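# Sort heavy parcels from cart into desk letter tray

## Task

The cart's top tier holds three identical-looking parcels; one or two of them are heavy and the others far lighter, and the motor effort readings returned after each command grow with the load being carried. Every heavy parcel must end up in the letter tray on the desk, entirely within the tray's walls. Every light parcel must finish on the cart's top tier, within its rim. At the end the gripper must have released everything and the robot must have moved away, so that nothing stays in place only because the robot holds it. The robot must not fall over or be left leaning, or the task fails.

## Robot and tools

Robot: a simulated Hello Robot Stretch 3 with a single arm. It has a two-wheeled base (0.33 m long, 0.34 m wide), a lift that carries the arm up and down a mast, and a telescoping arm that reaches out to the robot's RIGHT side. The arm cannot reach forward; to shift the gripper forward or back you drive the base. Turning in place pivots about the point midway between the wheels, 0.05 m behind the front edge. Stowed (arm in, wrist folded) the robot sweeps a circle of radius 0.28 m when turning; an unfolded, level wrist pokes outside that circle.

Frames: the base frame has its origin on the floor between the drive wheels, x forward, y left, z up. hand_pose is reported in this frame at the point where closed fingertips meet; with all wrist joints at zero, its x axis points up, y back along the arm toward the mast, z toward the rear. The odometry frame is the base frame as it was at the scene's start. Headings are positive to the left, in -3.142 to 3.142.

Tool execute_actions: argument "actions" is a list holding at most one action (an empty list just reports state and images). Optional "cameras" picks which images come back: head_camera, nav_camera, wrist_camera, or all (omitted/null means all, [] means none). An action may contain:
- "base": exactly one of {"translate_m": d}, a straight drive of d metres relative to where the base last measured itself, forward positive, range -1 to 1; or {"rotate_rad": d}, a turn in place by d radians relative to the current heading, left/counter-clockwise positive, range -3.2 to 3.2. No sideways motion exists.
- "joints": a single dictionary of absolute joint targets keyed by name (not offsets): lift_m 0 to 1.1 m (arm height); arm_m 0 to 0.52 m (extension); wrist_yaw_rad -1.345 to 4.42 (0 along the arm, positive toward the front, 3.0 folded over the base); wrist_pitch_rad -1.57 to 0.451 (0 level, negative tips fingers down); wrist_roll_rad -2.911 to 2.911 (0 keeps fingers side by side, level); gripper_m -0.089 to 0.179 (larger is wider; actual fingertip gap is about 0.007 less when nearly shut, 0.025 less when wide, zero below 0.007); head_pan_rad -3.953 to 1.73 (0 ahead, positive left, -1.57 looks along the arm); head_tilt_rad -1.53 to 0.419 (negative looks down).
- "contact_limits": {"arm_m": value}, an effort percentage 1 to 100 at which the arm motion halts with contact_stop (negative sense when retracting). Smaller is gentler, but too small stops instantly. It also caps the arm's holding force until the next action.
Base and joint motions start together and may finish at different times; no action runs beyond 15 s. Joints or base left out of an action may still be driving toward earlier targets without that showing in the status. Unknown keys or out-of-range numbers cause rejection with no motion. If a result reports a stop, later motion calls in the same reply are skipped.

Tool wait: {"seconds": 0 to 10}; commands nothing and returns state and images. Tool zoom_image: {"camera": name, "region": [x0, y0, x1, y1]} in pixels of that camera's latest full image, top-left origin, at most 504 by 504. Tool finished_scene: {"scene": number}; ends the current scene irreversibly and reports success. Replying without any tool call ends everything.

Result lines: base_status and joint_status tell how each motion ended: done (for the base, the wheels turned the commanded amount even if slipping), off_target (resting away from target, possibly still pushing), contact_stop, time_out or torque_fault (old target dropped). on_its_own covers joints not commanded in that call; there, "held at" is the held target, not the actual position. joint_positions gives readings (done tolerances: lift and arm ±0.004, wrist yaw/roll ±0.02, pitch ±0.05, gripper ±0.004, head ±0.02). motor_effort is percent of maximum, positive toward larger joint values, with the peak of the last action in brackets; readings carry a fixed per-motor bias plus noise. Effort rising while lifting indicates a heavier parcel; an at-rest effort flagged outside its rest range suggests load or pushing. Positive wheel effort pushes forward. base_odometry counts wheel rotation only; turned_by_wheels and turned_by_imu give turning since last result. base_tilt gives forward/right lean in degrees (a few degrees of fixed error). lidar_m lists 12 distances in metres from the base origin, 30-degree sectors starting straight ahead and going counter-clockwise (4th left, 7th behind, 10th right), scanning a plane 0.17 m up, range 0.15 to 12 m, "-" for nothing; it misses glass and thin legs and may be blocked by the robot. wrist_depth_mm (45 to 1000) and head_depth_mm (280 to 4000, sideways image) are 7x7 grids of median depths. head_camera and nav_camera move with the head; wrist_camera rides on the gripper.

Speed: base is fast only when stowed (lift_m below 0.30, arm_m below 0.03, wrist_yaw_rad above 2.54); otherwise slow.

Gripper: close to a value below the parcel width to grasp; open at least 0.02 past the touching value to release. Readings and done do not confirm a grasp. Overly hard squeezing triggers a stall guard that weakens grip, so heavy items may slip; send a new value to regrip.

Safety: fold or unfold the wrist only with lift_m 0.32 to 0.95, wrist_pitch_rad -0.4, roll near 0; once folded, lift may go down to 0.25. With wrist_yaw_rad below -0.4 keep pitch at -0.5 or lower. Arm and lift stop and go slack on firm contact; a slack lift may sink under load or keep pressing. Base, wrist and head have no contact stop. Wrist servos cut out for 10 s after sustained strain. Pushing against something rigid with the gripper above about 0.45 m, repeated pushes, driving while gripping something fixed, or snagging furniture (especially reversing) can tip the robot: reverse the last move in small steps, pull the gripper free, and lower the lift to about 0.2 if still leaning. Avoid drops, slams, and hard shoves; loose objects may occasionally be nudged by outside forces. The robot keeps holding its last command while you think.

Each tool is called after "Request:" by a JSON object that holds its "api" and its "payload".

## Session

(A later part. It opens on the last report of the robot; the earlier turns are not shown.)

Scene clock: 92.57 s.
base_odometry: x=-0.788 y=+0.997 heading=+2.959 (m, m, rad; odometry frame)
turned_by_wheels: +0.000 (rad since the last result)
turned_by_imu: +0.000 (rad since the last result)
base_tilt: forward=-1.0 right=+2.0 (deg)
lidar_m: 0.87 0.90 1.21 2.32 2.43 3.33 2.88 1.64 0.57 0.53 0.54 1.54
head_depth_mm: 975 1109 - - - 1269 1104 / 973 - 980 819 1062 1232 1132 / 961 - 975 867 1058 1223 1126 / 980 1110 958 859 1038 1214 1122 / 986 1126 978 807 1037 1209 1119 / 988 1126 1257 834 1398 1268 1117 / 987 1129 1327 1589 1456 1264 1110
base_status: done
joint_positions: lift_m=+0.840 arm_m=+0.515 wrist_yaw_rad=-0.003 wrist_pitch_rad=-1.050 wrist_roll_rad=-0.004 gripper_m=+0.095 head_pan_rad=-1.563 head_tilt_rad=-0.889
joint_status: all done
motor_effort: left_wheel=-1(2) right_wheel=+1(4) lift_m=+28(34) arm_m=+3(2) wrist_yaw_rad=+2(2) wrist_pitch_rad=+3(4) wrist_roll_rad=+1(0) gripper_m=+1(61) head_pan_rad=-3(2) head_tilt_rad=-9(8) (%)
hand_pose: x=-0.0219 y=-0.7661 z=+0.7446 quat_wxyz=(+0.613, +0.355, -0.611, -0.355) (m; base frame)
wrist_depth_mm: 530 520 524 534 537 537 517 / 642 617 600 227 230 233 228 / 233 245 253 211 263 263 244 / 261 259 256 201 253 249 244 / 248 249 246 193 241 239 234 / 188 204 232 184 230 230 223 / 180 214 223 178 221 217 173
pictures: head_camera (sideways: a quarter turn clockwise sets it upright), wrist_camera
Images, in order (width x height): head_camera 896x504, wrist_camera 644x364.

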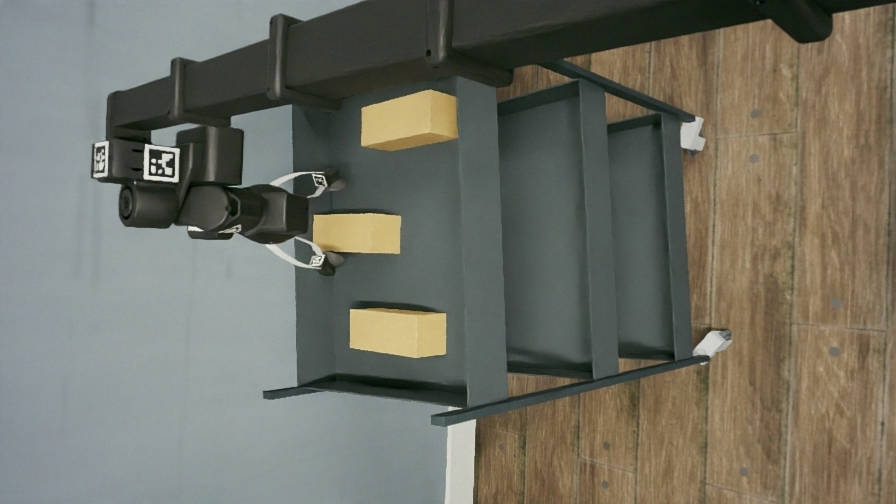

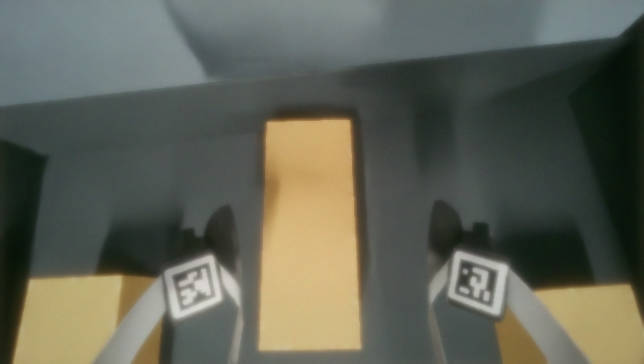

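Request:
{"api": "execute_actions", "payload": {"actions": [{"base":{"translate_m":0.014},"joints":{"lift_m":0.776,"arm_m":0.52}}], "cameras": ["wrist_camera"]}}

Request:
{"api": "execute_actions", "payload": {"actions": [{"joints":{"gripper_m":0.008}}], "cameras": []}}

Request:
{"api": "execute_actions", "payload": {"actions": [{"joints":{"lift_m":0.795}}], "cameras": ["wrist_camera"]}}

Scene clock: 101.23 s.
base_odometry: x=-0.802 y=+1.000 heading=+2.959 (m, m, rad; odometry frame)
turned_by_wheels: +0.000 (rad since the last result)
turned_by_imu: -0.001 (rad since the last result)
base_tilt: forward=-1.0 right=+1.9 (deg)
lidar_m: 0.86 0.89 1.19 2.32 2.44 3.36 2.89 1.64 0.57 0.53 0.53 1.53
head_depth_mm: 980 1116 1292 1121 - - - / 975 1085 - 817 1083 1230 1127 / 980 1073 971 866 1066 1226 1127 / 984 1115 962 841 1036 1207 1120 / 982 1132 974 813 1032 1207 1120 / 985 1123 1259 901 1435 1267 1118 / 987 1132 1332 1591 1450 1263 1114
base_status: done
joint_positions: lift_m=+0.776 arm_m=+0.520 wrist_yaw_rad=-0.003 wrist_pitch_rad=-1.048 wrist_roll_rad=-0.004 gripper_m=+0.095 head_pan_rad=-1.563 head_tilt_rad=-0.889
joint_status: all done
motor_effort: left_wheel=-1(3) right_wheel=+1(6) lift_m=+23(28) arm_m=+3(4) wrist_yaw_rad=+2(2) wrist_pitch_rad=+2(4) wrist_roll_rad=+0(1) gripper_m=+0(0) head_pan_rad=-3(2) head_tilt_rad=-6(7) (%)
hand_pose: x=-0.0219 y=-0.7716 z=+0.6810 quat_wxyz=(+0.613, +0.354, -0.611, -0.354) (m; base frame)
wrist_depth_mm: 468 156 156 159 166 173 181 / 175 180 190 151 199 204 203 / 203 203 202 143 195 196 194 / 195 193 191 136 187 186 186 / 187 185 183 129 132 178 177 / 141 176 174 124 126 172 169 / 132 166 168 119 121 163 147
pictures: wrist_camera
Images, in order (width x height): wrist_camera 644x364.

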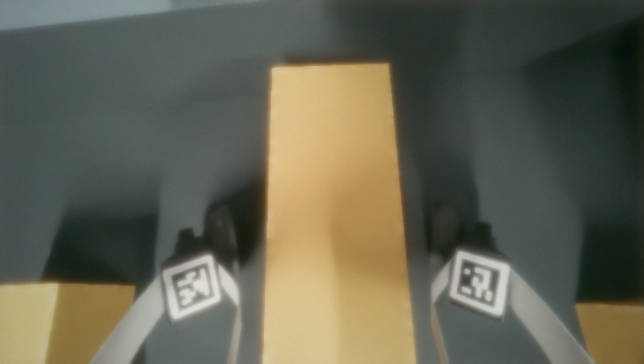

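Scene clock: 102.60 s.
base_odometry: x=-0.802 y=+1.000 heading=+2.959 (m, m, rad; odometry frame)
turned_by_wheels: +0.000 (rad since the last result)
turned_by_imu: -0.001 (rad since the last result)
base_tilt: forward=-1.0 right=+1.9 (deg)
lidar_m: 0.86 0.89 1.19 2.32 2.43 3.35 2.88 1.64 0.57 0.53 0.53 1.53
head_depth_mm: 978 1113 1289 1118 - - - / 975 1082 - 815 1079 1232 1128 / 978 1076 970 863 1066 1230 1123 / 981 1115 963 840 1039 1217 1121 / 988 1130 975 811 1035 1205 1119 / 988 1132 1265 906 1428 1272 1120 / 987 1134 1329 1597 1463 1264 1115
base_status: not commanded
joint_positions: lift_m=+0.776 arm_m=+0.520 wrist_yaw_rad=-0.003 wrist_pitch_rad=-1.034 wrist_roll_rad=-0.004 gripper_m=+0.009 head_pan_rad=-1.563 head_tilt_rad=-0.889
joint_status: all done
motor_effort: left_wheel=-4(4) right_wheel=+4(4) lift_m=+23(23) arm_m=+3(3) wrist_yaw_rad=+2(2) wrist_pitch_rad=-3(3) wrist_roll_rad=+0(0) gripper_m=-21(99) head_pan_rad=-2(3) head_tilt_rad=-7(7) (%)
hand_pose: x=-0.0219 y=-0.7747 z=+0.6825 quat_wxyz=(+0.616, +0.350, -0.613, -0.350) (m; base frame)
wrist_depth_mm: 482 464 160 159 163 170 176 / 170 176 184 154 195 207 206 / 205 206 205 146 200 199 199 / 198 197 195 139 189 191 188 / 188 186 186 132 131 181 178 / 180 179 - 126 126 174 172 / 133 166 169 120 163 165 153
pictures: none
No camera images: the call's "cameras" was empty. Leave "cameras" out to get every camera's image.

Scene clock: 103.73 s.
base_odometry: x=-0.802 y=+1.000 heading=+2.959 (m, m, rad; odometry frame)
turned_by_wheels: +0.000 (rad since the last result)
turned_by_imu: +0.000 (rad since the last result)
base_tilt: forward=-1.0 right=+1.9 (deg)
lidar_m: 0.86 0.89 1.19 2.32 2.44 3.36 2.89 1.65 0.57 0.53 0.53 1.53
head_depth_mm: 973 1115 1270 - - - - / 975 1073 998 815 1067 1232 1130 / 980 - 972 864 1066 1229 1124 / 982 1114 962 842 1036 1209 1123 / 980 1123 973 815 1031 1203 1122 / 985 1130 1259 906 1435 1264 1119 / 989 1136 1325 1586 1458 1261 1112
base_status: not commanded
joint_positions: lift_m=+0.795 arm_m=+0.520 wrist_yaw_rad=-0.003 wrist_pitch_rad=-1.051 wrist_roll_rad=-0.004 gripper_m=+0.009 head_pan_rad=-1.563 head_tilt_rad=-0.889
joint_status: all done
motor_effort: left_wheel=-1(5) right_wheel=+1(5) lift_m=+38(41) arm_m=+3(3) wrist_yaw_rad=+2(2) wrist_pitch_rad=+4(5) wrist_roll_rad=+0(0) gripper_m=-20(21) head_pan_rad=-3(2) head_tilt_rad=-8(7) (%)
hand_pose: x=-0.0219 y=-0.7709 z=+0.6991 quat_wxyz=(+0.613, +0.355, -0.610, -0.355) (m; base frame)
wrist_depth_mm: 511 495 489 174 173 173 182 / 176 181 189 152 204 219 218 / 217 219 218 144 213 213 213 / 212 211 210 137 203 204 202 / 202 202 200 131 131 196 193 / 144 191 - 125 126 187 186 / 139 166 183 120 178 180 153
pictures: wrist_camera
Images, in order (width x height): wrist_camera 644x364.

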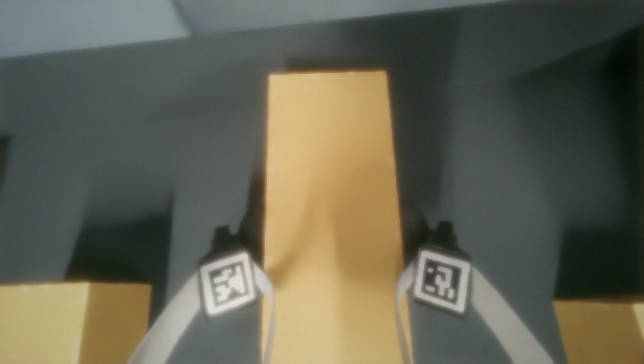

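Light too. Third next.

Request:
{"api": "execute_actions", "payload": {"actions": [{"joints":{"lift_m":0.781}}], "cameras": []}}

Request:
{"api": "execute_actions", "payload": {"actions": [{"joints":{"gripper_m":0.085}}], "cameras": []}}

Request:
{"api": "execute_actions", "payload": {"actions": [{"joints":{"lift_m":0.855}}], "cameras": []}}

Request:
{"api": "execute_actions", "payload": {"actions": [{"base":{"translate_m":0.127},"joints":{"arm_m":0.475,"wrist_pitch_rad":-1.2}}], "cameras": ["wrist_camera"]}}

Scene clock: 112.10 s.
base_odometry: x=-0.802 y=+1.000 heading=+2.959 (m, m, rad; odometry frame)
turned_by_wheels: +0.000 (rad since the last result)
turned_by_imu: -0.001 (rad since the last result)
base_tilt: forward=-1.0 right=+1.9 (deg)
lidar_m: 0.86 0.88 1.19 2.32 2.43 3.34 2.88 1.64 0.57 0.53 0.53 1.53
head_depth_mm: 971 1113 1289 1442 - - - / 976 1073 - 817 1069 1232 1130 / 976 1074 970 864 1061 1231 1122 / 976 1115 971 840 1040 1213 1126 / 982 1126 974 812 1037 1204 1120 / 985 1129 1256 903 1426 1264 1118 / 984 1129 1330 1575 1455 1260 1119
base_status: not commanded
joint_positions: lift_m=+0.781 arm_m=+0.520 wrist_yaw_rad=-0.003 wrist_pitch_rad=-1.052 wrist_roll_rad=-0.004 gripper_m=+0.009 head_pan_rad=-1.563 head_tilt_rad=-0.889
joint_status: all done
motor_effort: left_wheel=-1(2) right_wheel=+1(1) lift_m=+29(34) arm_m=+3(3) wrist_yaw_rad=+2(2) wrist_pitch_rad=+4(4) wrist_roll_rad=+0(0) gripper_m=-20(20) head_pan_rad=-3(3) head_tilt_rad=-8(8) (%)
hand_pose: x=-0.0219 y=-0.7707 z=+0.6854 quat_wxyz=(+0.613, +0.355, -0.610, -0.355) (m; base frame)
wrist_depth_mm: 478 159 159 160 166 175 182 / 177 181 189 153 205 207 206 / 205 207 203 144 198 199 197 / 197 197 194 138 189 190 188 / 188 188 187 131 130 181 180 / 141 179 - 125 126 174 172 / 133 165 170 120 166 168 153
pictures: none
No camera images: the call's "cameras" was empty. Leave "cameras" out to get every camera's image.

Scene clock: 113.37 s.
base_odometry: x=-0.802 y=+1.000 heading=+2.959 (m, m, rad; odometry frame)
turned_by_wheels: +0.000 (rad since the last result)
turned_by_imu: +0.000 (rad since the last result)
base_tilt: forward=-1.0 right=+2.0 (deg)
lidar_m: 0.86 0.89 1.19 2.31 2.43 3.34 2.89 1.64 0.57 0.53 0.53 1.53
head_depth_mm: 973 1120 1286 1448 - - - / 975 1076 - 816 1067 1223 1129 / 975 1076 971 866 1064 1225 1125 / 982 1109 971 842 1037 1215 1123 / 986 1123 974 814 1032 1200 1121 / 984 1126 1258 905 1423 1265 1118 / 986 1130 1329 1591 1458 1267 1113
base_status: not commanded
joint_positions: lift_m=+0.781 arm_m=+0.520 wrist_yaw_rad=-0.003 wrist_pitch_rad=-1.051 wrist_roll_rad=-0.004 gripper_m=+0.085 head_pan_rad=-1.563 head_tilt_rad=-0.889
joint_status: all done
motor_effort: left_wheel=-1(1) right_wheel=+1(1) lift_m=+29(29) arm_m=+3(3) wrist_yaw_rad=+2(2) wrist_pitch_rad=+4(4) wrist_roll_rad=+0(0) gripper_m=+0(83) head_pan_rad=-3(3) head_tilt_rad=-7(7) (%)
hand_pose: x=-0.0219 y=-0.7709 z=+0.6855 quat_wxyz=(+0.613, +0.355, -0.610, -0.355) (m; base frame)
wrist_depth_mm: 480 158 159 160 167 174 182 / 175 181 189 155 203 207 207 / 207 206 205 146 198 199 198 / 198 198 195 140 189 190 188 / 188 188 187 133 158 182 180 / 141 179 175 128 128 174 172 / 133 168 171 122 165 167 152
pictures: none
No camera images: the call's "cameras" was empty. Leave "cameras" out to get every camera's image.

Scene clock: 114.87 s.
base_odometry: x=-0.802 y=+1.000 heading=+2.959 (m, m, rad; odometry frame)
turned_by_wheels: +0.000 (rad since the last result)
turned_by_imu: +0.000 (rad since the last result)
base_tilt: forward=-1.0 right=+2.0 (deg)
lidar_m: 0.86 0.89 1.19 2.32 2.43 3.35 2.88 1.65 0.57 0.53 0.54 1.53
head_depth_mm: 970 1094 - - 1420 1285 1116 / 962 - 997 816 1043 1230 1128 / 962 - 971 861 1067 1232 1124 / 981 1113 963 840 1034 1211 1125 / 982 1120 974 816 1027 1209 1118 / 985 1126 1266 904 1420 1271 1120 / 987 1132 1328 1587 1453 1265 1114
base_status: not commanded
joint_positions: lift_m=+0.855 arm_m=+0.520 wrist_yaw_rad=-0.003 wrist_pitch_rad=-1.050 wrist_roll_rad=-0.004 gripper_m=+0.085 head_pan_rad=-1.563 head_tilt_rad=-0.889
joint_status: all done
motor_effort: left_wheel=-2(1) right_wheel=+1(0) lift_m=+37(39) arm_m=+3(3) wrist_yaw_rad=+3(2) wrist_pitch_rad=+4(4) wrist_roll_rad=+0(0) gripper_m=+0(0) head_pan_rad=-2(2) head_tilt_rad=-7(9) (%)
hand_pose: x=-0.0219 y=-0.7711 z=+0.7593 quat_wxyz=(+0.613, +0.355, -0.611, -0.355) (m; base frame)
wrist_depth_mm: 511 512 515 529 534 533 537 / 640 635 640 610 598 244 234 / 247 244 247 249 275 274 260 / 269 272 270 217 267 265 259 / 259 261 263 207 255 254 249 / 249 249 247 199 243 244 241 / 235 196 238 189 233 231 185
pictures: none
No camera images: the call's "cameras" was empty. Leave "cameras" out to get every camera's image.

Scene clock: 117.10 s.
base_odometry: x=-0.926 y=+1.023 heading=+2.959 (m, m, rad; odometry frame)
turned_by_wheels: +0.000 (rad since the last result)
turned_by_imu: +0.000 (rad since the last result)
base_tilt: forward=-1.0 right=+1.9 (deg)
lidar_m: 0.73 0.75 1.01 2.32 2.68 3.48 3.01 1.64 0.56 0.51 1.18 1.39
head_depth_mm: 973 1089 - - 1044 1233 1118 / 965 - 959 845 1045 1222 1129 / 957 - 973 835 1041 1217 1132 / 980 1119 970 821 1019 1204 1127 / 980 1125 1312 1590 1466 1268 1124 / 982 1125 1321 1597 1466 1263 1121 / 985 1128 1324 1588 1456 1272 1115
base_status: done
joint_positions: lift_m=+0.855 arm_m=+0.475 wrist_yaw_rad=-0.002 wrist_pitch_rad=-1.202 wrist_roll_rad=-0.004 gripper_m=+0.085 head_pan_rad=-1.563 head_tilt_rad=-0.889
joint_status: all done
motor_effort: left_wheel=-1(1) right_wheel=+1(5) lift_m=+37(37) arm_m=-4(5) wrist_yaw_rad=+2(2) wrist_pitch_rad=+1(5) wrist_roll_rad=+0(0) gripper_m=+1(0) head_pan_rad=-2(3) head_tilt_rad=-7(7) (%)
hand_pose: x=-0.0218 y=-0.6903 z=+0.7458 quat_wxyz=(+0.584, +0.400, -0.582, -0.400) (m; base frame)
wrist_depth_mm: 707 694 249 263 264 210 261 / 866 900 259 260 258 206 252 / 935 930 255 254 253 200 246 / 918 924 248 197 247 199 204 / 887 891 241 192 240 241 237 / 866 844 238 190 235 235 233 / 850 846 232 185 230 229 228
pictures: wrist_camera
Images, in order (width x height): wrist_camera 644x364.

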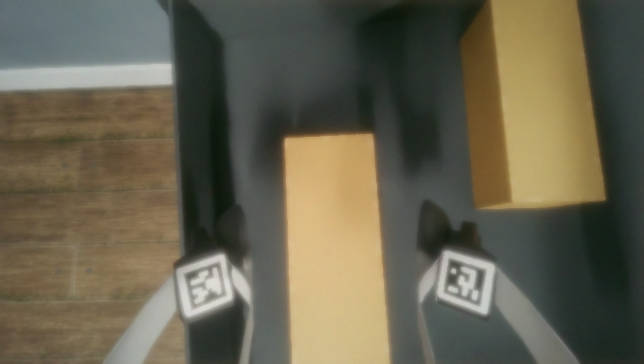

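Request:
{"api": "execute_actions", "payload": {"actions": [{"joints":{"lift_m":0.795,"arm_m":0.469}}], "cameras": ["wrist_camera"]}}

Request:
{"api": "execute_actions", "payload": {"actions": [{"joints":{"gripper_m":0.007}}], "cameras": []}}

Request:
{"api": "execute_actions", "payload": {"actions": [{"joints":{"lift_m":0.815}}], "cameras": ["wrist_camera"]}}

Scene clock: 126.03 s.
base_odometry: x=-0.926 y=+1.023 heading=+2.959 (m, m, rad; odometry frame)
turned_by_wheels: +0.000 (rad since the last result)
turned_by_imu: -0.001 (rad since the last result)
base_tilt: forward=-1.0 right=+1.9 (deg)
lidar_m: 0.73 0.75 1.01 2.32 2.67 3.46 3.02 1.64 0.55 0.51 1.18 1.40
head_depth_mm: 968 1114 998 - - - - / 973 1078 - 834 1043 1216 1132 / 974 1075 942 821 1042 1219 1126 / 977 1120 967 814 1015 1203 1123 / 981 1124 1323 1586 1462 1272 1124 / 982 1130 1318 1592 1457 1265 1121 / 987 1134 1321 1585 1459 1260 1107
base_status: not commanded
joint_positions: lift_m=+0.795 arm_m=+0.469 wrist_yaw_rad=-0.002 wrist_pitch_rad=-1.202 wrist_roll_rad=-0.004 gripper_m=+0.085 head_pan_rad=-1.563 head_tilt_rad=-0.889
joint_status: all done
motor_effort: left_wheel=-2(1) right_wheel=+1(1) lift_m=+28(34) arm_m=-4(4) wrist_yaw_rad=+2(2) wrist_pitch_rad=+0(1) wrist_roll_rad=+0(1) gripper_m=+0(0) head_pan_rad=-2(3) head_tilt_rad=-7(7) (%)
hand_pose: x=-0.0218 y=-0.6842 z=+0.6861 quat_wxyz=(+0.584, +0.400, -0.582, -0.400) (m; base frame)
wrist_depth_mm: 714 168 206 204 201 194 144 / 878 162 201 199 198 193 141 / 860 157 196 141 191 189 138 / 852 151 191 137 187 186 161 / 852 146 186 135 134 182 181 / 811 132 181 131 131 179 178 / 805 147 177 128 174 174 173
pictures: wrist_camera
Images, in order (width x height): wrist_camera 644x364.

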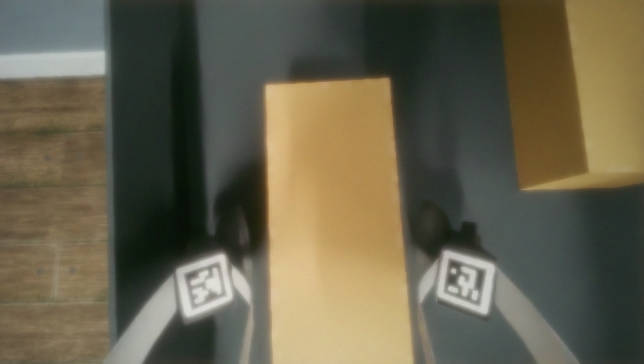

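Scene clock: 127.30 s.
base_odometry: x=-0.926 y=+1.023 heading=+2.959 (m, m, rad; odometry frame)
turned_by_wheels: +0.000 (rad since the last result)
turned_by_imu: +0.000 (rad since the last result)
base_tilt: forward=-1.0 right=+2.0 (deg)
lidar_m: 0.73 0.75 1.01 2.32 2.67 3.45 3.03 1.64 0.55 0.51 1.18 1.40
head_depth_mm: 974 1111 999 - - - - / 974 1081 - 833 1046 1214 1131 / 978 1072 945 822 1040 1211 1124 / 977 1121 968 811 1016 1204 1120 / 983 1124 1313 1588 1470 1273 1123 / 982 1124 1319 1592 1449 1264 1114 / 985 1132 1320 1595 1455 1265 1112
base_status: not commanded
joint_positions: lift_m=+0.795 arm_m=+0.469 wrist_yaw_rad=-0.002 wrist_pitch_rad=-1.213 wrist_roll_rad=-0.004 gripper_m=+0.008 head_pan_rad=-1.563 head_tilt_rad=-0.889
joint_status: all done
motor_effort: left_wheel=-2(3) right_wheel=+2(3) lift_m=+32(32) arm_m=-4(4) wrist_yaw_rad=+2(2) wrist_pitch_rad=+5(5) wrist_roll_rad=+1(0) gripper_m=-19(96) head_pan_rad=-2(2) head_tilt_rad=-7(8) (%)
hand_pose: x=-0.0218 y=-0.6815 z=+0.6853 quat_wxyz=(+0.582, +0.403, -0.580, -0.403) (m; base frame)
wrist_depth_mm: 724 168 201 200 199 194 142 / 887 162 197 196 194 191 138 / 872 157 193 138 190 188 136 / 864 151 189 135 185 183 181 / 847 145 185 132 133 181 180 / 800 141 - 129 129 177 176 / 791 128 177 126 174 174 173
pictures: none
No camera images: the call's "cameras" was empty. Leave "cameras" out to get every camera's image.

Scene clock: 128.23 s.
base_odometry: x=-0.926 y=+1.023 heading=+2.959 (m, m, rad; odometry frame)
turned_by_wheels: +0.000 (rad since the last result)
turned_by_imu: +0.000 (rad since the last result)
base_tilt: forward=-1.0 right=+1.9 (deg)
lidar_m: 0.73 0.76 1.01 2.32 2.67 3.45 3.02 1.64 0.56 0.51 1.18 1.40
head_depth_mm: 970 1109 996 - - 1236 1110 / 974 1070 927 834 1045 1214 1129 / 974 - 952 822 1037 1211 1126 / 978 1116 966 802 1010 1199 1124 / 981 1122 1318 1586 1462 1271 1124 / 980 1124 1325 1595 1454 1267 1116 / 984 1130 1317 1599 1455 1263 1111
base_status: not commanded
joint_positions: lift_m=+0.815 arm_m=+0.469 wrist_yaw_rad=-0.002 wrist_pitch_rad=-1.218 wrist_roll_rad=-0.004 gripper_m=+0.008 head_pan_rad=-1.563 head_tilt_rad=-0.889
joint_status: all done
motor_effort: left_wheel=-3(2) right_wheel=+2(2) lift_m=+42(44) arm_m=-4(4) wrist_yaw_rad=+2(2) wrist_pitch_rad=+6(7) wrist_roll_rad=+0(0) gripper_m=-19(18) head_pan_rad=-2(2) head_tilt_rad=-7(7) (%)
hand_pose: x=-0.0218 y=-0.6803 z=+0.7046 quat_wxyz=(+0.581, +0.405, -0.579, -0.405) (m; base frame)
wrist_depth_mm: 740 202 221 219 218 194 161 / 892 192 218 216 213 195 158 / 855 186 211 139 207 197 154 / 862 177 207 136 203 202 196 / 839 170 202 132 133 199 198 / 852 500 - 129 128 196 195 / 823 800 195 126 191 193 191
pictures: wrist_camera
Images, in order (width x height): wrist_camera 644x364.

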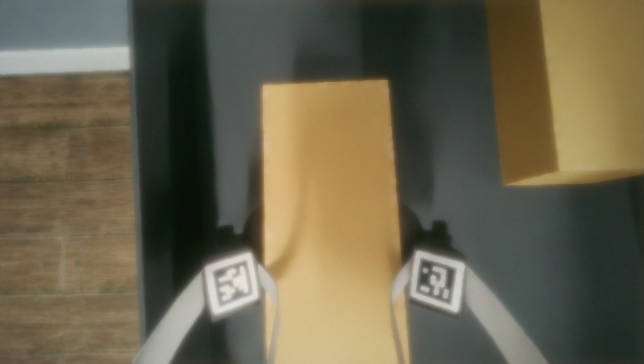

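Request:
{"api": "execute_actions", "payload": {"actions": [{"joints":{"lift_m":0.93}}], "cameras": []}}

Request:
{"api": "execute_actions", "payload": {"actions": [{"base":{"rotate_rad":-0.6},"joints":{"arm_m":0.3,"lift_m":1.0,"head_pan_rad":-2.9,"head_tilt_rad":-0.6}}], "cameras": ["nav_camera"]}}

Request:
{"api": "execute_actions", "payload": {"actions": [{"base":{"translate_m":-1},"joints":{"arm_m":0.0}}], "cameras": []}}

Request:
{"api": "execute_actions", "payload": {"actions": [{"base":{"translate_m":-1}}]}}

Scene clock: 142.00 s.
base_odometry: x=-0.926 y=+1.023 heading=+2.959 (m, m, rad; odometry frame)
turned_by_wheels: +0.000 (rad since the last result)
turned_by_imu: -0.001 (rad since the last result)
base_tilt: forward=-1.0 right=+1.9 (deg)
lidar_m: 0.73 0.75 1.01 2.33 2.67 3.45 3.01 1.65 0.56 0.51 1.18 1.40
head_depth_mm: 938 - 990 814 1044 1238 1131 / - 1142 969 843 1042 1220 1130 / - 1139 941 843 1040 1212 1124 / 977 1122 944 839 1014 1207 1125 / 981 1121 1318 1583 1446 1264 1120 / 978 1132 1318 1597 1465 1264 1117 / 985 1126 1323 1597 1445 1259 1117
base_status: not commanded
joint_positions: lift_m=+0.930 arm_m=+0.469 wrist_yaw_rad=-0.002 wrist_pitch_rad=-1.219 wrist_roll_rad=-0.004 gripper_m=+0.008 head_pan_rad=-1.563 head_tilt_rad=-0.889
joint_status: all done
motor_effort: left_wheel=-2(2) right_wheel=+2(1) lift_m=+42(45) arm_m=-4(4) wrist_yaw_rad=+2(2) wrist_pitch_rad=+7(7) wrist_roll_rad=+0(0) gripper_m=-19(18) head_pan_rad=-2(2) head_tilt_rad=-7(8) (%)
hand_pose: x=-0.0218 y=-0.6802 z=+0.8195 quat_wxyz=(+0.581, +0.405, -0.579, -0.405) (m; base frame)
wrist_depth_mm: 722 739 299 304 301 305 327 / 917 952 333 332 331 278 324 / - - 325 139 311 272 321 / - - 323 135 314 268 313 / 967 945 970 132 132 310 305 / 932 928 - 129 129 303 299 / 938 928 890 126 301 299 296
pictures: none
No camera images: the call's "cameras" was empty. Leave "cameras" out to get every camera's image.

Scene clock: 144.50 s.
base_odometry: x=-0.926 y=+1.023 heading=+2.359 (m, m, rad; odometry frame)
turned_by_wheels: -0.600 (rad since the last result)
turned_by_imu: -0.609 (rad since the last result)
base_tilt: forward=-1.0 right=+1.9 (deg)
lidar_m: 1.43 0.73 0.74 0.94 2.33 2.48 3.45 3.02 1.79 0.58 0.51 1.16
head_depth_mm: 3373 3678 3700 - - - - / 3267 3471 3712 2530 2042 - - / 3112 3420 3413 2481 2049 - - / 3046 3246 3506 2500 - - - / 2938 3141 3429 2490 - - - / 2859 3090 3245 2479 - - - / 2782 2984 3162 2420 - - -
base_status: done
joint_positions: lift_m=+1.000 arm_m=+0.300 wrist_yaw_rad=-0.002 wrist_pitch_rad=-1.219 wrist_roll_rad=-0.004 gripper_m=+0.008 head_pan_rad=-2.893 head_tilt_rad=-0.606
joint_status: all done
motor_effort: left_wheel=+1(7) right_wheel=-2(8) lift_m=+42(45) arm_m=-4(5) wrist_yaw_rad=+2(2) wrist_pitch_rad=+7(7) wrist_roll_rad=+0(0) gripper_m=-19(18) head_pan_rad=-2(32) head_tilt_rad=+5(33) (%)
hand_pose: x=-0.0217 y=-0.5110 z=+0.8895 quat_wxyz=(+0.581, +0.405, -0.578, -0.405) (m; base frame)
wrist_depth_mm: 402 422 412 - - - - / 368 410 394 352 - - - / 402 405 396 138 - - - / 398 397 648 135 - - - / 388 391 645 132 132 - - / 382 626 - 128 128 - - / - - - 126 948 951 961
pictures: nav_camera (sideways: a quarter turn counterclockwise sets it upright)
Images, in order (width x height): nav_camera 672x504.

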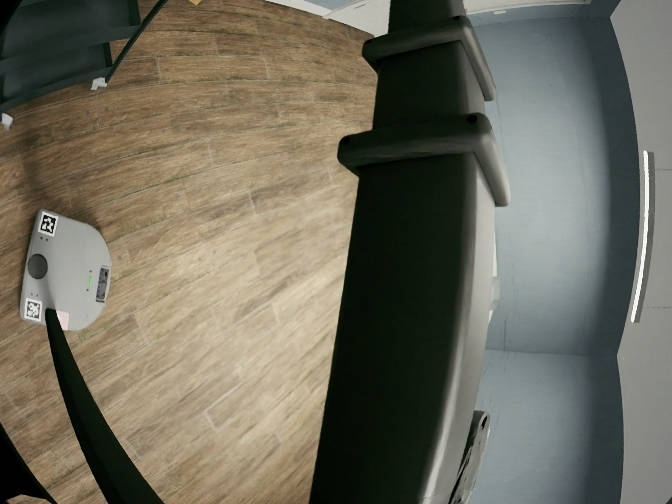

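Scene clock: 155.67 s.
base_odometry: x=-0.217 y=+0.318 heading=+2.359 (m, m, rad; odometry frame)
turned_by_wheels: +0.000 (rad since the last result)
turned_by_imu: -0.007 (rad since the last result)
base_tilt: forward=-1.0 right=+2.0 (deg)
lidar_m: 1.66 1.54 1.57 1.88 1.74 2.08 2.45 2.16 2.67 1.85 1.72 1.20
head_depth_mm: 2597 2821 3052 - - - - / 2505 2732 3060 2491 2044 - - / 2416 2578 2854 2508 2038 - - / 2324 2513 2806 2479 - - - / 2248 2421 2718 2479 - - - / 2192 2338 2595 2445 - - - / 2124 2263 2483 2462 - - -
base_status: done
joint_positions: lift_m=+1.000 arm_m=+0.001 wrist_yaw_rad=-0.002 wrist_pitch_rad=-1.219 wrist_roll_rad=-0.004 gripper_m=+0.008 head_pan_rad=-2.893 head_tilt_rad=-0.606
joint_status: all done
motor_effort: left_wheel=+2(3) right_wheel=-2(7) lift_m=+42(42) arm_m=-4(4) wrist_yaw_rad=+2(2) wrist_pitch_rad=+7(7) wrist_roll_rad=+0(0) gripper_m=-18(19) head_pan_rad=-3(3) head_tilt_rad=+3(4) (%)
hand_pose: x=-0.0217 y=-0.2117 z=+0.8895 quat_wxyz=(+0.581, +0.405, -0.578, -0.405) (m; base frame)
wrist_depth_mm: - - - - - - - / - - - - - - - / - - - 138 - - - / - - - 135 - - - / - - - 132 133 - - / - - - 129 129 - - / - - - 126 127 960 934
pictures: none
No camera images: the call's "cameras" was empty. Leave "cameras" out to get every camera's image.

Scene clock: 166.83 s.
base_odometry: x=+0.492 y=-0.387 heading=+2.360 (m, m, rad; odometry frame)
turned_by_wheels: +0.000 (rad since the last result)
turned_by_imu: -0.008 (rad since the last result)
base_tilt: forward=-1.0 right=+1.9 (deg)
lidar_m: 2.22 2.36 1.93 1.38 1.46 1.49 1.47 1.46 1.50 2.33 2.31 2.12
head_depth_mm: 1774 1977 2123 - - - - / 1714 1898 2122 2298 2035 - - / 1657 1820 1972 2222 2045 - - / 1602 1744 1606 1672 - - - / 1546 1690 1573 2043 - - - / 1500 1640 1617 1276 - - - / 1446 1577 1606 1200 - - -
base_status: done
joint_positions: lift_m=+1.000 arm_m=+0.001 wrist_yaw_rad=-0.002 wrist_pitch_rad=-1.219 wrist_roll_rad=-0.004 gripper_m=+0.008 head_pan_rad=-2.893 head_tilt_rad=-0.606
joint_status: not commanded
motor_effort: left_wheel=+2(3) right_wheel=-2(5) lift_m=+42(43) arm_m=-4(4) wrist_yaw_rad=+2(2) wrist_pitch_rad=+7(7) wrist_roll_rad=+0(0) gripper_m=-19(19) head_pan_rad=-2(2) head_tilt_rad=+3(4) (%)
hand_pose: x=-0.0217 y=-0.2117 z=+0.8895 quat_wxyz=(+0.581, +0.405, -0.578, -0.405) (m; base frame)
wrist_depth_mm: - - - - - - - / - - - - - - - / - - - 139 - - - / - - - 135 - - - / - - - 132 133 - - / - - - 129 128 - - / - - - 126 126 930 959
pictures: head_camera (sideways: a quarter turn clockwise sets it upright), nav_camera (sideways: a quarter turn counterclockwise sets it upright), wrist_camera
Images, in order (width x height): head_camera 896x504, nav_camera 672x504, wrist_camera 644x364.

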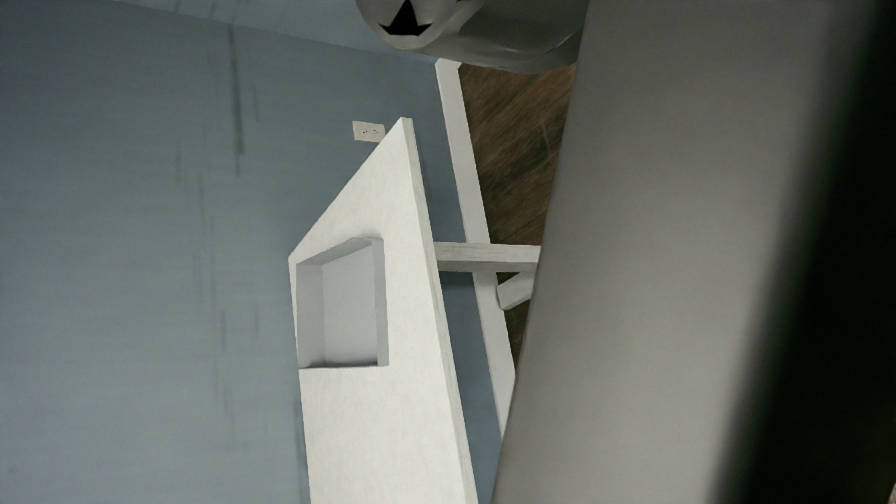

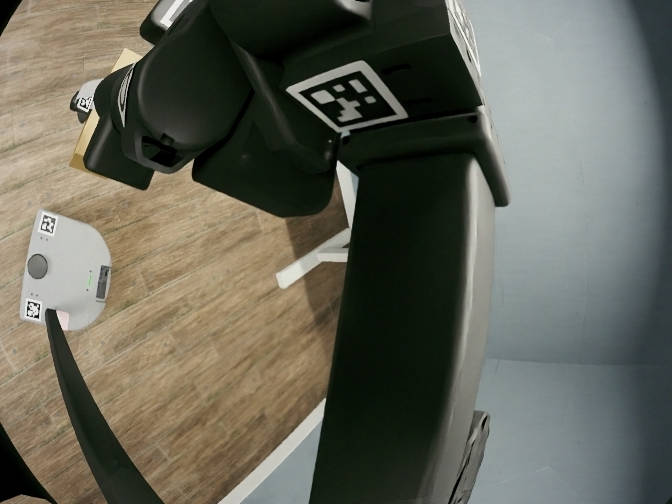

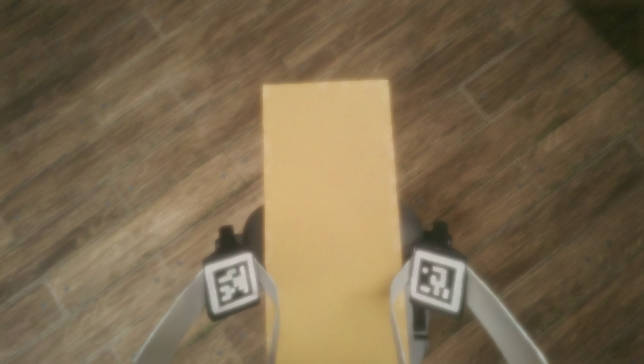

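Request:
{"api": "execute_actions", "payload": {"actions": [{"base":{"translate_m":-0.78},"joints":{"head_pan_rad":-1.57,"head_tilt_rad":-0.85}}], "cameras": []}}

Request:
{"api": "execute_actions", "payload": {"actions": [{"base":{"rotate_rad":-0.85},"joints":{"arm_m":0.4}}]}}

Scene clock: 181.57 s.
base_odometry: x=+1.046 y=-0.936 heading=+2.360 (m, m, rad; odometry frame)
turned_by_wheels: +0.000 (rad since the last result)
turned_by_imu: -0.007 (rad since the last result)
base_tilt: forward=-1.0 right=+1.9 (deg)
lidar_m: 2.87 2.98 1.56 1.08 1.00 1.01 1.26 0.73 1.18 1.35 2.75 2.82
head_depth_mm: 1230 1301 1099 - - - 1132 / 1364 1363 1094 - - - 1105 / 1524 1343 1088 - - - 1096 / 1721 1339 1003 878 1475 - 1098 / 2002 1335 1033 1762 1508 1311 1138 / 2389 1319 2024 1796 1509 1293 1133 / 2421 2589 2254 1803 1503 1289 1135
base_status: done
joint_positions: lift_m=+1.000 arm_m=+0.001 wrist_yaw_rad=-0.002 wrist_pitch_rad=-1.219 wrist_roll_rad=-0.004 gripper_m=+0.008 head_pan_rad=-1.577 head_tilt_rad=-0.839
joint_status: all done
motor_effort: left_wheel=+3(3) right_wheel=-3(5) lift_m=+42(42) arm_m=-4(4) wrist_yaw_rad=+2(1) wrist_pitch_rad=+7(7) wrist_roll_rad=+0(1) gripper_m=-19(18) head_pan_rad=+3(34) head_tilt_rad=-7(33) (%)
hand_pose: x=-0.0217 y=-0.2117 z=+0.8895 quat_wxyz=(+0.581, +0.405, -0.578, -0.405) (m; base frame)
wrist_depth_mm: - - - - - 350 348 / - - - - - 354 341 / - - - 139 - - 334 / - - - 135 - - 338 / - - - 132 133 - - / - - - 129 129 - - / - - - 126 127 938 949
pictures: none
No camera images: the call's "cameras" was empty. Leave "cameras" out to get every camera's image.

Scene clock: 185.70 s.
base_odometry: x=+1.046 y=-0.936 heading=+1.510 (m, m, rad; odometry frame)
turned_by_wheels: -0.850 (rad since the last result)
turned_by_imu: -0.863 (rad since the last result)
base_tilt: forward=-1.0 right=+2.0 (deg)
lidar_m: 2.75 2.88 3.05 2.29 1.31 1.02 1.00 1.07 1.19 0.73 1.25 1.35
head_depth_mm: - 1111 1228 862 673 1284 1148 / - 1110 1009 807 673 1309 1144 / - 1123 950 783 672 1285 1133 / 995 1134 948 798 668 1300 1140 / 1005 1141 960 796 683 1294 1139 / 1013 1157 993 774 680 1296 1138 / 1027 1151 991 793 694 1292 1126
base_status: done
joint_positions: lift_m=+1.000 arm_m=+0.400 wrist_yaw_rad=-0.002 wrist_pitch_rad=-1.220 wrist_roll_rad=-0.004 gripper_m=+0.008 head_pan_rad=-1.577 head_tilt_rad=-0.840
joint_status: all done
motor_effort: left_wheel=+2(6) right_wheel=-2(7) lift_m=+42(43) arm_m=+3(4) wrist_yaw_rad=+1(1) wrist_pitch_rad=+7(8) wrist_roll_rad=+0(0) gripper_m=-18(19) head_pan_rad=+3(3) head_tilt_rad=-7(7) (%)
hand_pose: x=-0.0217 y=-0.6099 z=+0.8894 quat_wxyz=(+0.581, +0.406, -0.578, -0.405) (m; base frame)
wrist_depth_mm: 361 357 354 350 348 348 798 / 356 336 345 341 341 339 - / 351 331 337 139 327 331 - / 341 327 333 135 312 326 - / 334 326 326 132 133 323 - / 328 322 - 129 129 316 940 / 323 318 314 126 308 310 927
pictures: head_camera (sideways: a quarter turn clockwise sets it upright), nav_camera (sideways: a quarter turn counterclockwise sets it upright), wrist_camera
Images, in order (width x height): head_camera 896x504, nav_camera 672x504, wrist_camera 644x364.

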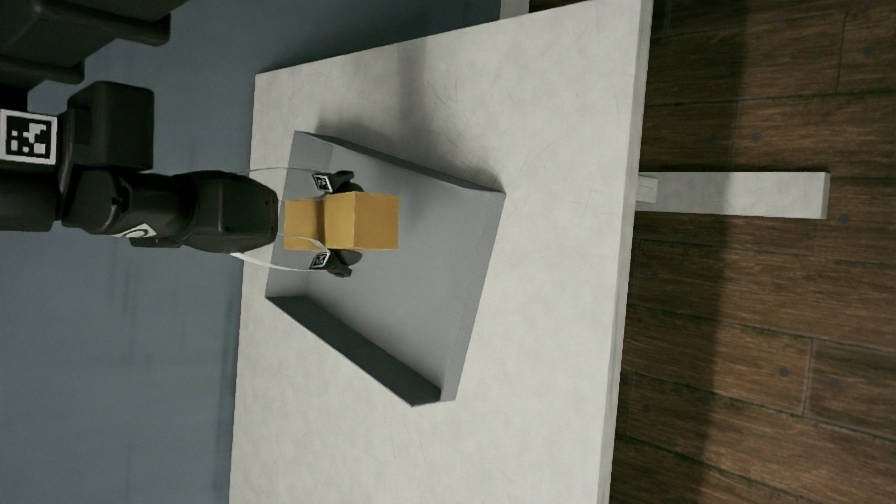

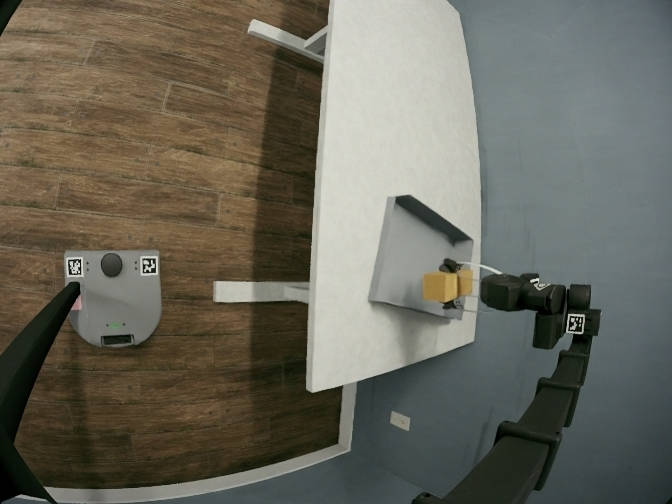

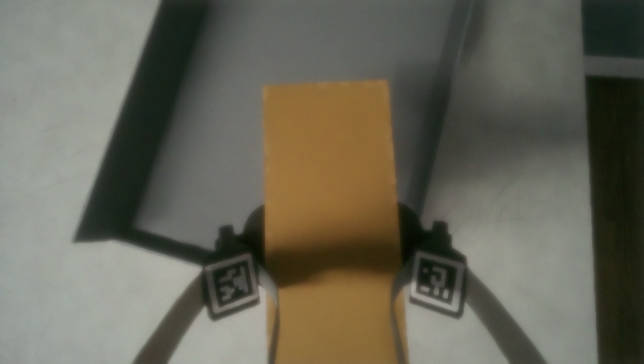

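Request:
{"api": "execute_actions", "payload": {"actions": [{"base":{"translate_m":0.025},"joints":{"arm_m":0.52,"lift_m":0.93}}], "cameras": []}}

Request:
{"api": "execute_actions", "payload": {"actions": [{"joints":{"lift_m":0.868}}], "cameras": ["head_camera","wrist_camera"]}}

Scene clock: 192.13 s.
base_odometry: x=+1.047 y=-0.911 heading=+1.510 (m, m, rad; odometry frame)
turned_by_wheels: +0.000 (rad since the last result)
turned_by_imu: -0.001 (rad since the last result)
base_tilt: forward=-1.0 right=+2.0 (deg)
lidar_m: 2.73 2.85 3.04 2.29 1.35 1.04 1.03 1.10 1.19 0.74 1.25 1.33
head_depth_mm: 956 - - 788 675 1308 1150 / 946 1132 979 807 671 1307 1148 / 944 1151 959 801 673 1279 1136 / 995 1135 931 799 684 1300 1139 / 1010 1137 969 795 683 1301 1143 / 1020 1155 995 778 679 1294 1131 / 1031 1157 988 796 693 1289 1130
base_status: done
joint_positions: lift_m=+0.930 arm_m=+0.520 wrist_yaw_rad=-0.002 wrist_pitch_rad=-1.220 wrist_roll_rad=-0.004 gripper_m=+0.008 head_pan_rad=-1.577 head_tilt_rad=-0.840
joint_status: all done
motor_effort: left_wheel=+1(4) right_wheel=-2(5) lift_m=+33(38) arm_m=+3(5) wrist_yaw_rad=+2(1) wrist_pitch_rad=+7(7) wrist_roll_rad=+0(0) gripper_m=-19(19) head_pan_rad=+3(3) head_tilt_rad=-7(7) (%)
hand_pose: x=-0.0217 y=-0.7299 z=+0.8198 quat_wxyz=(+0.581, +0.406, -0.578, -0.405) (m; base frame)
wrist_depth_mm: 287 282 278 276 271 255 242 / 281 276 273 271 268 267 264 / 273 246 269 139 264 260 260 / 267 237 263 135 257 254 254 / 264 243 258 132 132 238 254 / 258 253 - 129 129 210 248 / 209 247 247 126 242 239 242
pictures: none
No camera images: the call's "cameras" was empty. Leave "cameras" out to get every camera's image.

Scene clock: 193.53 s.
base_odometry: x=+1.047 y=-0.911 heading=+1.510 (m, m, rad; odometry frame)
turned_by_wheels: +0.000 (rad since the last result)
turned_by_imu: +0.000 (rad since the last result)
base_tilt: forward=-1.0 right=+1.9 (deg)
lidar_m: 2.72 2.85 3.04 2.29 1.34 1.04 1.03 1.10 1.19 0.74 1.25 1.33
head_depth_mm: 968 1090 - - 657 1304 1149 / 974 - 944 806 672 1302 1143 / 980 - 968 800 671 1281 1132 / 997 1130 963 797 684 1298 1143 / 1010 1153 968 795 683 1298 1137 / 1017 1156 990 775 681 1299 1132 / 1031 1155 988 792 695 1293 1130
base_status: not commanded
joint_positions: lift_m=+0.868 arm_m=+0.520 wrist_yaw_rad=-0.002 wrist_pitch_rad=-1.220 wrist_roll_rad=-0.004 gripper_m=+0.008 head_pan_rad=-1.577 head_tilt_rad=-0.840
joint_status: all done
motor_effort: left_wheel=+2(2) right_wheel=-2(2) lift_m=+33(34) arm_m=+3(3) wrist_yaw_rad=+1(2) wrist_pitch_rad=+7(7) wrist_roll_rad=+0(0) gripper_m=-19(18) head_pan_rad=+3(3) head_tilt_rad=-7(7) (%)
hand_pose: x=-0.0217 y=-0.7299 z=+0.7578 quat_wxyz=(+0.581, +0.406, -0.578, -0.405) (m; base frame)
wrist_depth_mm: 157 187 213 212 209 208 198 / 154 198 208 208 206 204 185 / 159 205 205 139 201 200 174 / 167 202 201 136 197 196 165 / 177 197 198 132 133 193 156 / 187 194 - 129 129 188 148 / 190 190 189 126 186 184 141
pictures: head_camera (sideways: a quarter turn clockwise sets it upright), wrist_camera
Images, in order (width x height): head_camera 896x504, wrist_camera 644x364.

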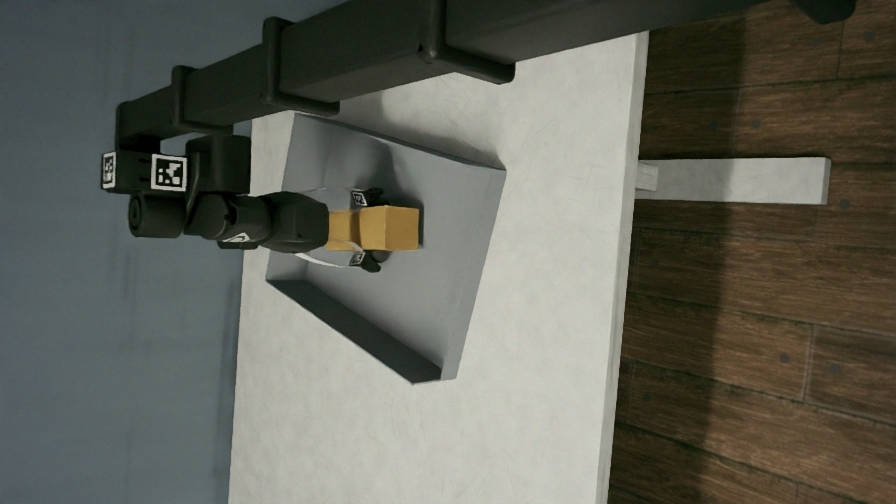

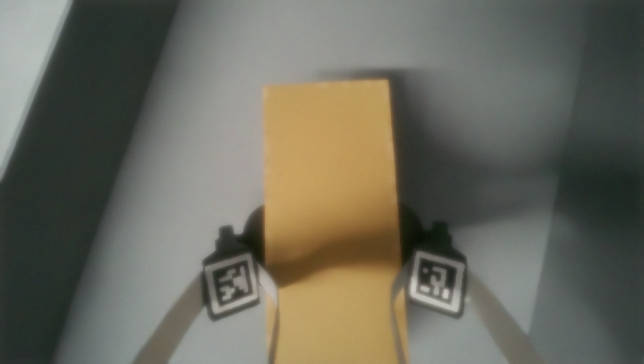

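Request:
{"api": "execute_actions", "payload": {"actions": [{"joints":{"lift_m":0.857}}], "cameras": []}}

Request:
{"api": "execute_actions", "payload": {"actions": [{"joints":{"gripper_m":0.09}}], "cameras": []}}

Request:
{"api": "execute_actions", "payload": {"actions": [{"joints":{"lift_m":1.0,"arm_m":0.0}}], "cameras": ["nav_camera","head_camera"]}}

Scene clock: 198.00 s.
base_odometry: x=+1.047 y=-0.911 heading=+1.510 (m, m, rad; odometry frame)
turned_by_wheels: +0.000 (rad since the last result)
turned_by_imu: -0.001 (rad since the last result)
base_tilt: forward=-1.0 right=+1.9 (deg)
lidar_m: 2.73 2.86 3.05 2.29 1.35 1.05 1.03 1.10 1.19 0.74 1.25 1.33
head_depth_mm: 966 1093 1217 - - 1288 1149 / 976 - 945 806 673 1312 1148 / 989 - 965 798 670 1276 1129 / 1000 1131 963 797 685 1301 1139 / 1008 1144 968 795 684 1297 1137 / 1018 1159 993 774 680 1299 1134 / 1033 1156 982 794 693 1292 1132
base_status: not commanded
joint_positions: lift_m=+0.857 arm_m=+0.520 wrist_yaw_rad=-0.002 wrist_pitch_rad=-1.220 wrist_roll_rad=-0.004 gripper_m=+0.008 head_pan_rad=-1.577 head_tilt_rad=-0.840
joint_status: all done
motor_effort: left_wheel=+2(2) right_wheel=-2(2) lift_m=+33(34) arm_m=+3(3) wrist_yaw_rad=+2(1) wrist_pitch_rad=+7(8) wrist_roll_rad=+0(0) gripper_m=-18(18) head_pan_rad=+3(3) head_tilt_rad=-7(6) (%)
hand_pose: x=-0.0217 y=-0.7299 z=+0.7468 quat_wxyz=(+0.581, +0.406, -0.578, -0.405) (m; base frame)
wrist_depth_mm: 145 186 201 201 199 197 193 / 151 196 196 196 193 193 186 / 159 194 192 138 190 189 175 / 167 191 189 135 186 185 166 / 176 187 186 132 133 182 157 / 183 184 - 129 129 179 148 / 181 180 178 126 174 175 141
pictures: none
No camera images: the call's "cameras" was empty. Leave "cameras" out to get every camera's image.

Scene clock: 199.30 s.
base_odometry: x=+1.047 y=-0.911 heading=+1.510 (m, m, rad; odometry frame)
turned_by_wheels: +0.000 (rad since the last result)
turned_by_imu: +0.000 (rad since the last result)
base_tilt: forward=-1.0 right=+2.0 (deg)
lidar_m: 2.73 2.86 3.07 2.30 1.35 1.05 1.03 1.09 1.19 0.74 1.25 1.33
head_depth_mm: 966 1098 1215 - - 1282 1147 / 977 - 945 808 673 1312 1143 / 984 - 968 798 672 1278 1131 / 997 1133 965 796 685 1308 1138 / 1010 1148 970 795 682 1300 1139 / 1020 1156 993 774 681 1303 1129 / 1034 1155 989 791 694 1285 1135
base_status: not commanded
joint_positions: lift_m=+0.857 arm_m=+0.520 wrist_yaw_rad=-0.002 wrist_pitch_rad=-1.208 wrist_roll_rad=-0.004 gripper_m=+0.090 head_pan_rad=-1.577 head_tilt_rad=-0.840
joint_status: all done
motor_effort: left_wheel=+2(2) right_wheel=-2(3) lift_m=+33(33) arm_m=+3(3) wrist_yaw_rad=+2(2) wrist_pitch_rad=+2(8) wrist_roll_rad=+0(0) gripper_m=+0(84) head_pan_rad=+3(3) head_tilt_rad=-7(7) (%)
hand_pose: x=-0.0217 y=-0.7330 z=+0.7476 quat_wxyz=(+0.583, +0.402, -0.581, -0.401) (m; base frame)
wrist_depth_mm: 147 185 206 203 202 200 198 / 150 197 200 199 198 196 187 / 157 196 196 141 192 192 176 / 165 193 192 139 188 187 167 / 174 188 188 135 183 183 158 / 184 185 182 132 133 180 150 / 182 180 179 130 175 174 139
pictures: none
No camera images: the call's "cameras" was empty. Leave "cameras" out to get every camera's image.

Scene clock: 204.30 s.
base_odometry: x=+1.047 y=-0.911 heading=+1.510 (m, m, rad; odometry frame)
turned_by_wheels: +0.000 (rad since the last result)
turned_by_imu: -0.001 (rad since the last result)
base_tilt: forward=-1.0 right=+1.9 (deg)
lidar_m: 2.73 2.85 3.05 2.28 1.35 1.05 1.03 1.10 1.19 0.74 1.25 1.33
head_depth_mm: 968 1092 1178 - - - 1129 / 977 1109 1092 - - - 1106 / 987 1120 998 - - - 1095 / 1000 1135 986 807 667 1308 1116 / 1011 1146 971 795 685 1323 1139 / 1020 1155 991 779 682 1292 1132 / 1031 1153 989 795 695 1293 1128
base_status: not commanded
joint_positions: lift_m=+1.000 arm_m=+0.001 wrist_yaw_rad=-0.002 wrist_pitch_rad=-1.206 wrist_roll_rad=-0.004 gripper_m=+0.090 head_pan_rad=-1.577 head_tilt_rad=-0.840
joint_status: all done
motor_effort: left_wheel=+2(2) right_wheel=-2(3) lift_m=+37(39) arm_m=-4(4) wrist_yaw_rad=+2(1) wrist_pitch_rad=+2(3) wrist_roll_rad=+0(0) gripper_m=+1(0) head_pan_rad=+3(3) head_tilt_rad=-7(7) (%)
hand_pose: x=-0.0217 y=-0.2150 z=+0.8906 quat_wxyz=(+0.583, +0.402, -0.581, -0.401) (m; base frame)
wrist_depth_mm: 376 369 358 360 355 353 - / - - - - 367 357 - / - - - - - - - / - - - - - - - / - - - - - - - / - - - - - - 940 / - - - - 971 964 940
pictures: head_camera (sideways: a quarter turn clockwise sets it upright), nav_camera (sideways: a quarter turn counterclockwise sets it upright)
Images, in order (width x height): head_camera 896x504, nav_camera 672x504.

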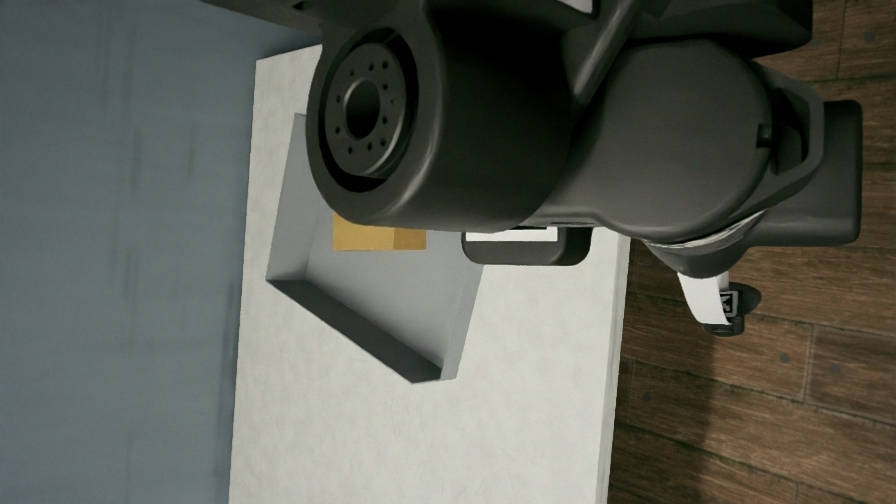

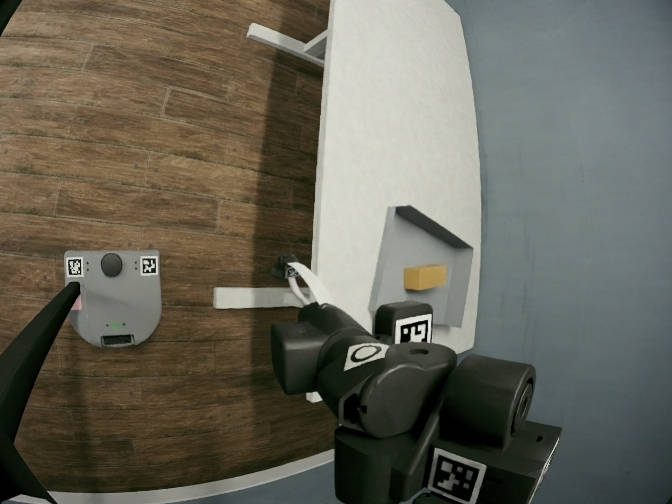

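Request:
{"api": "finished_scene", "payload": {"scene": 1}}

The scene is finished: the task was done.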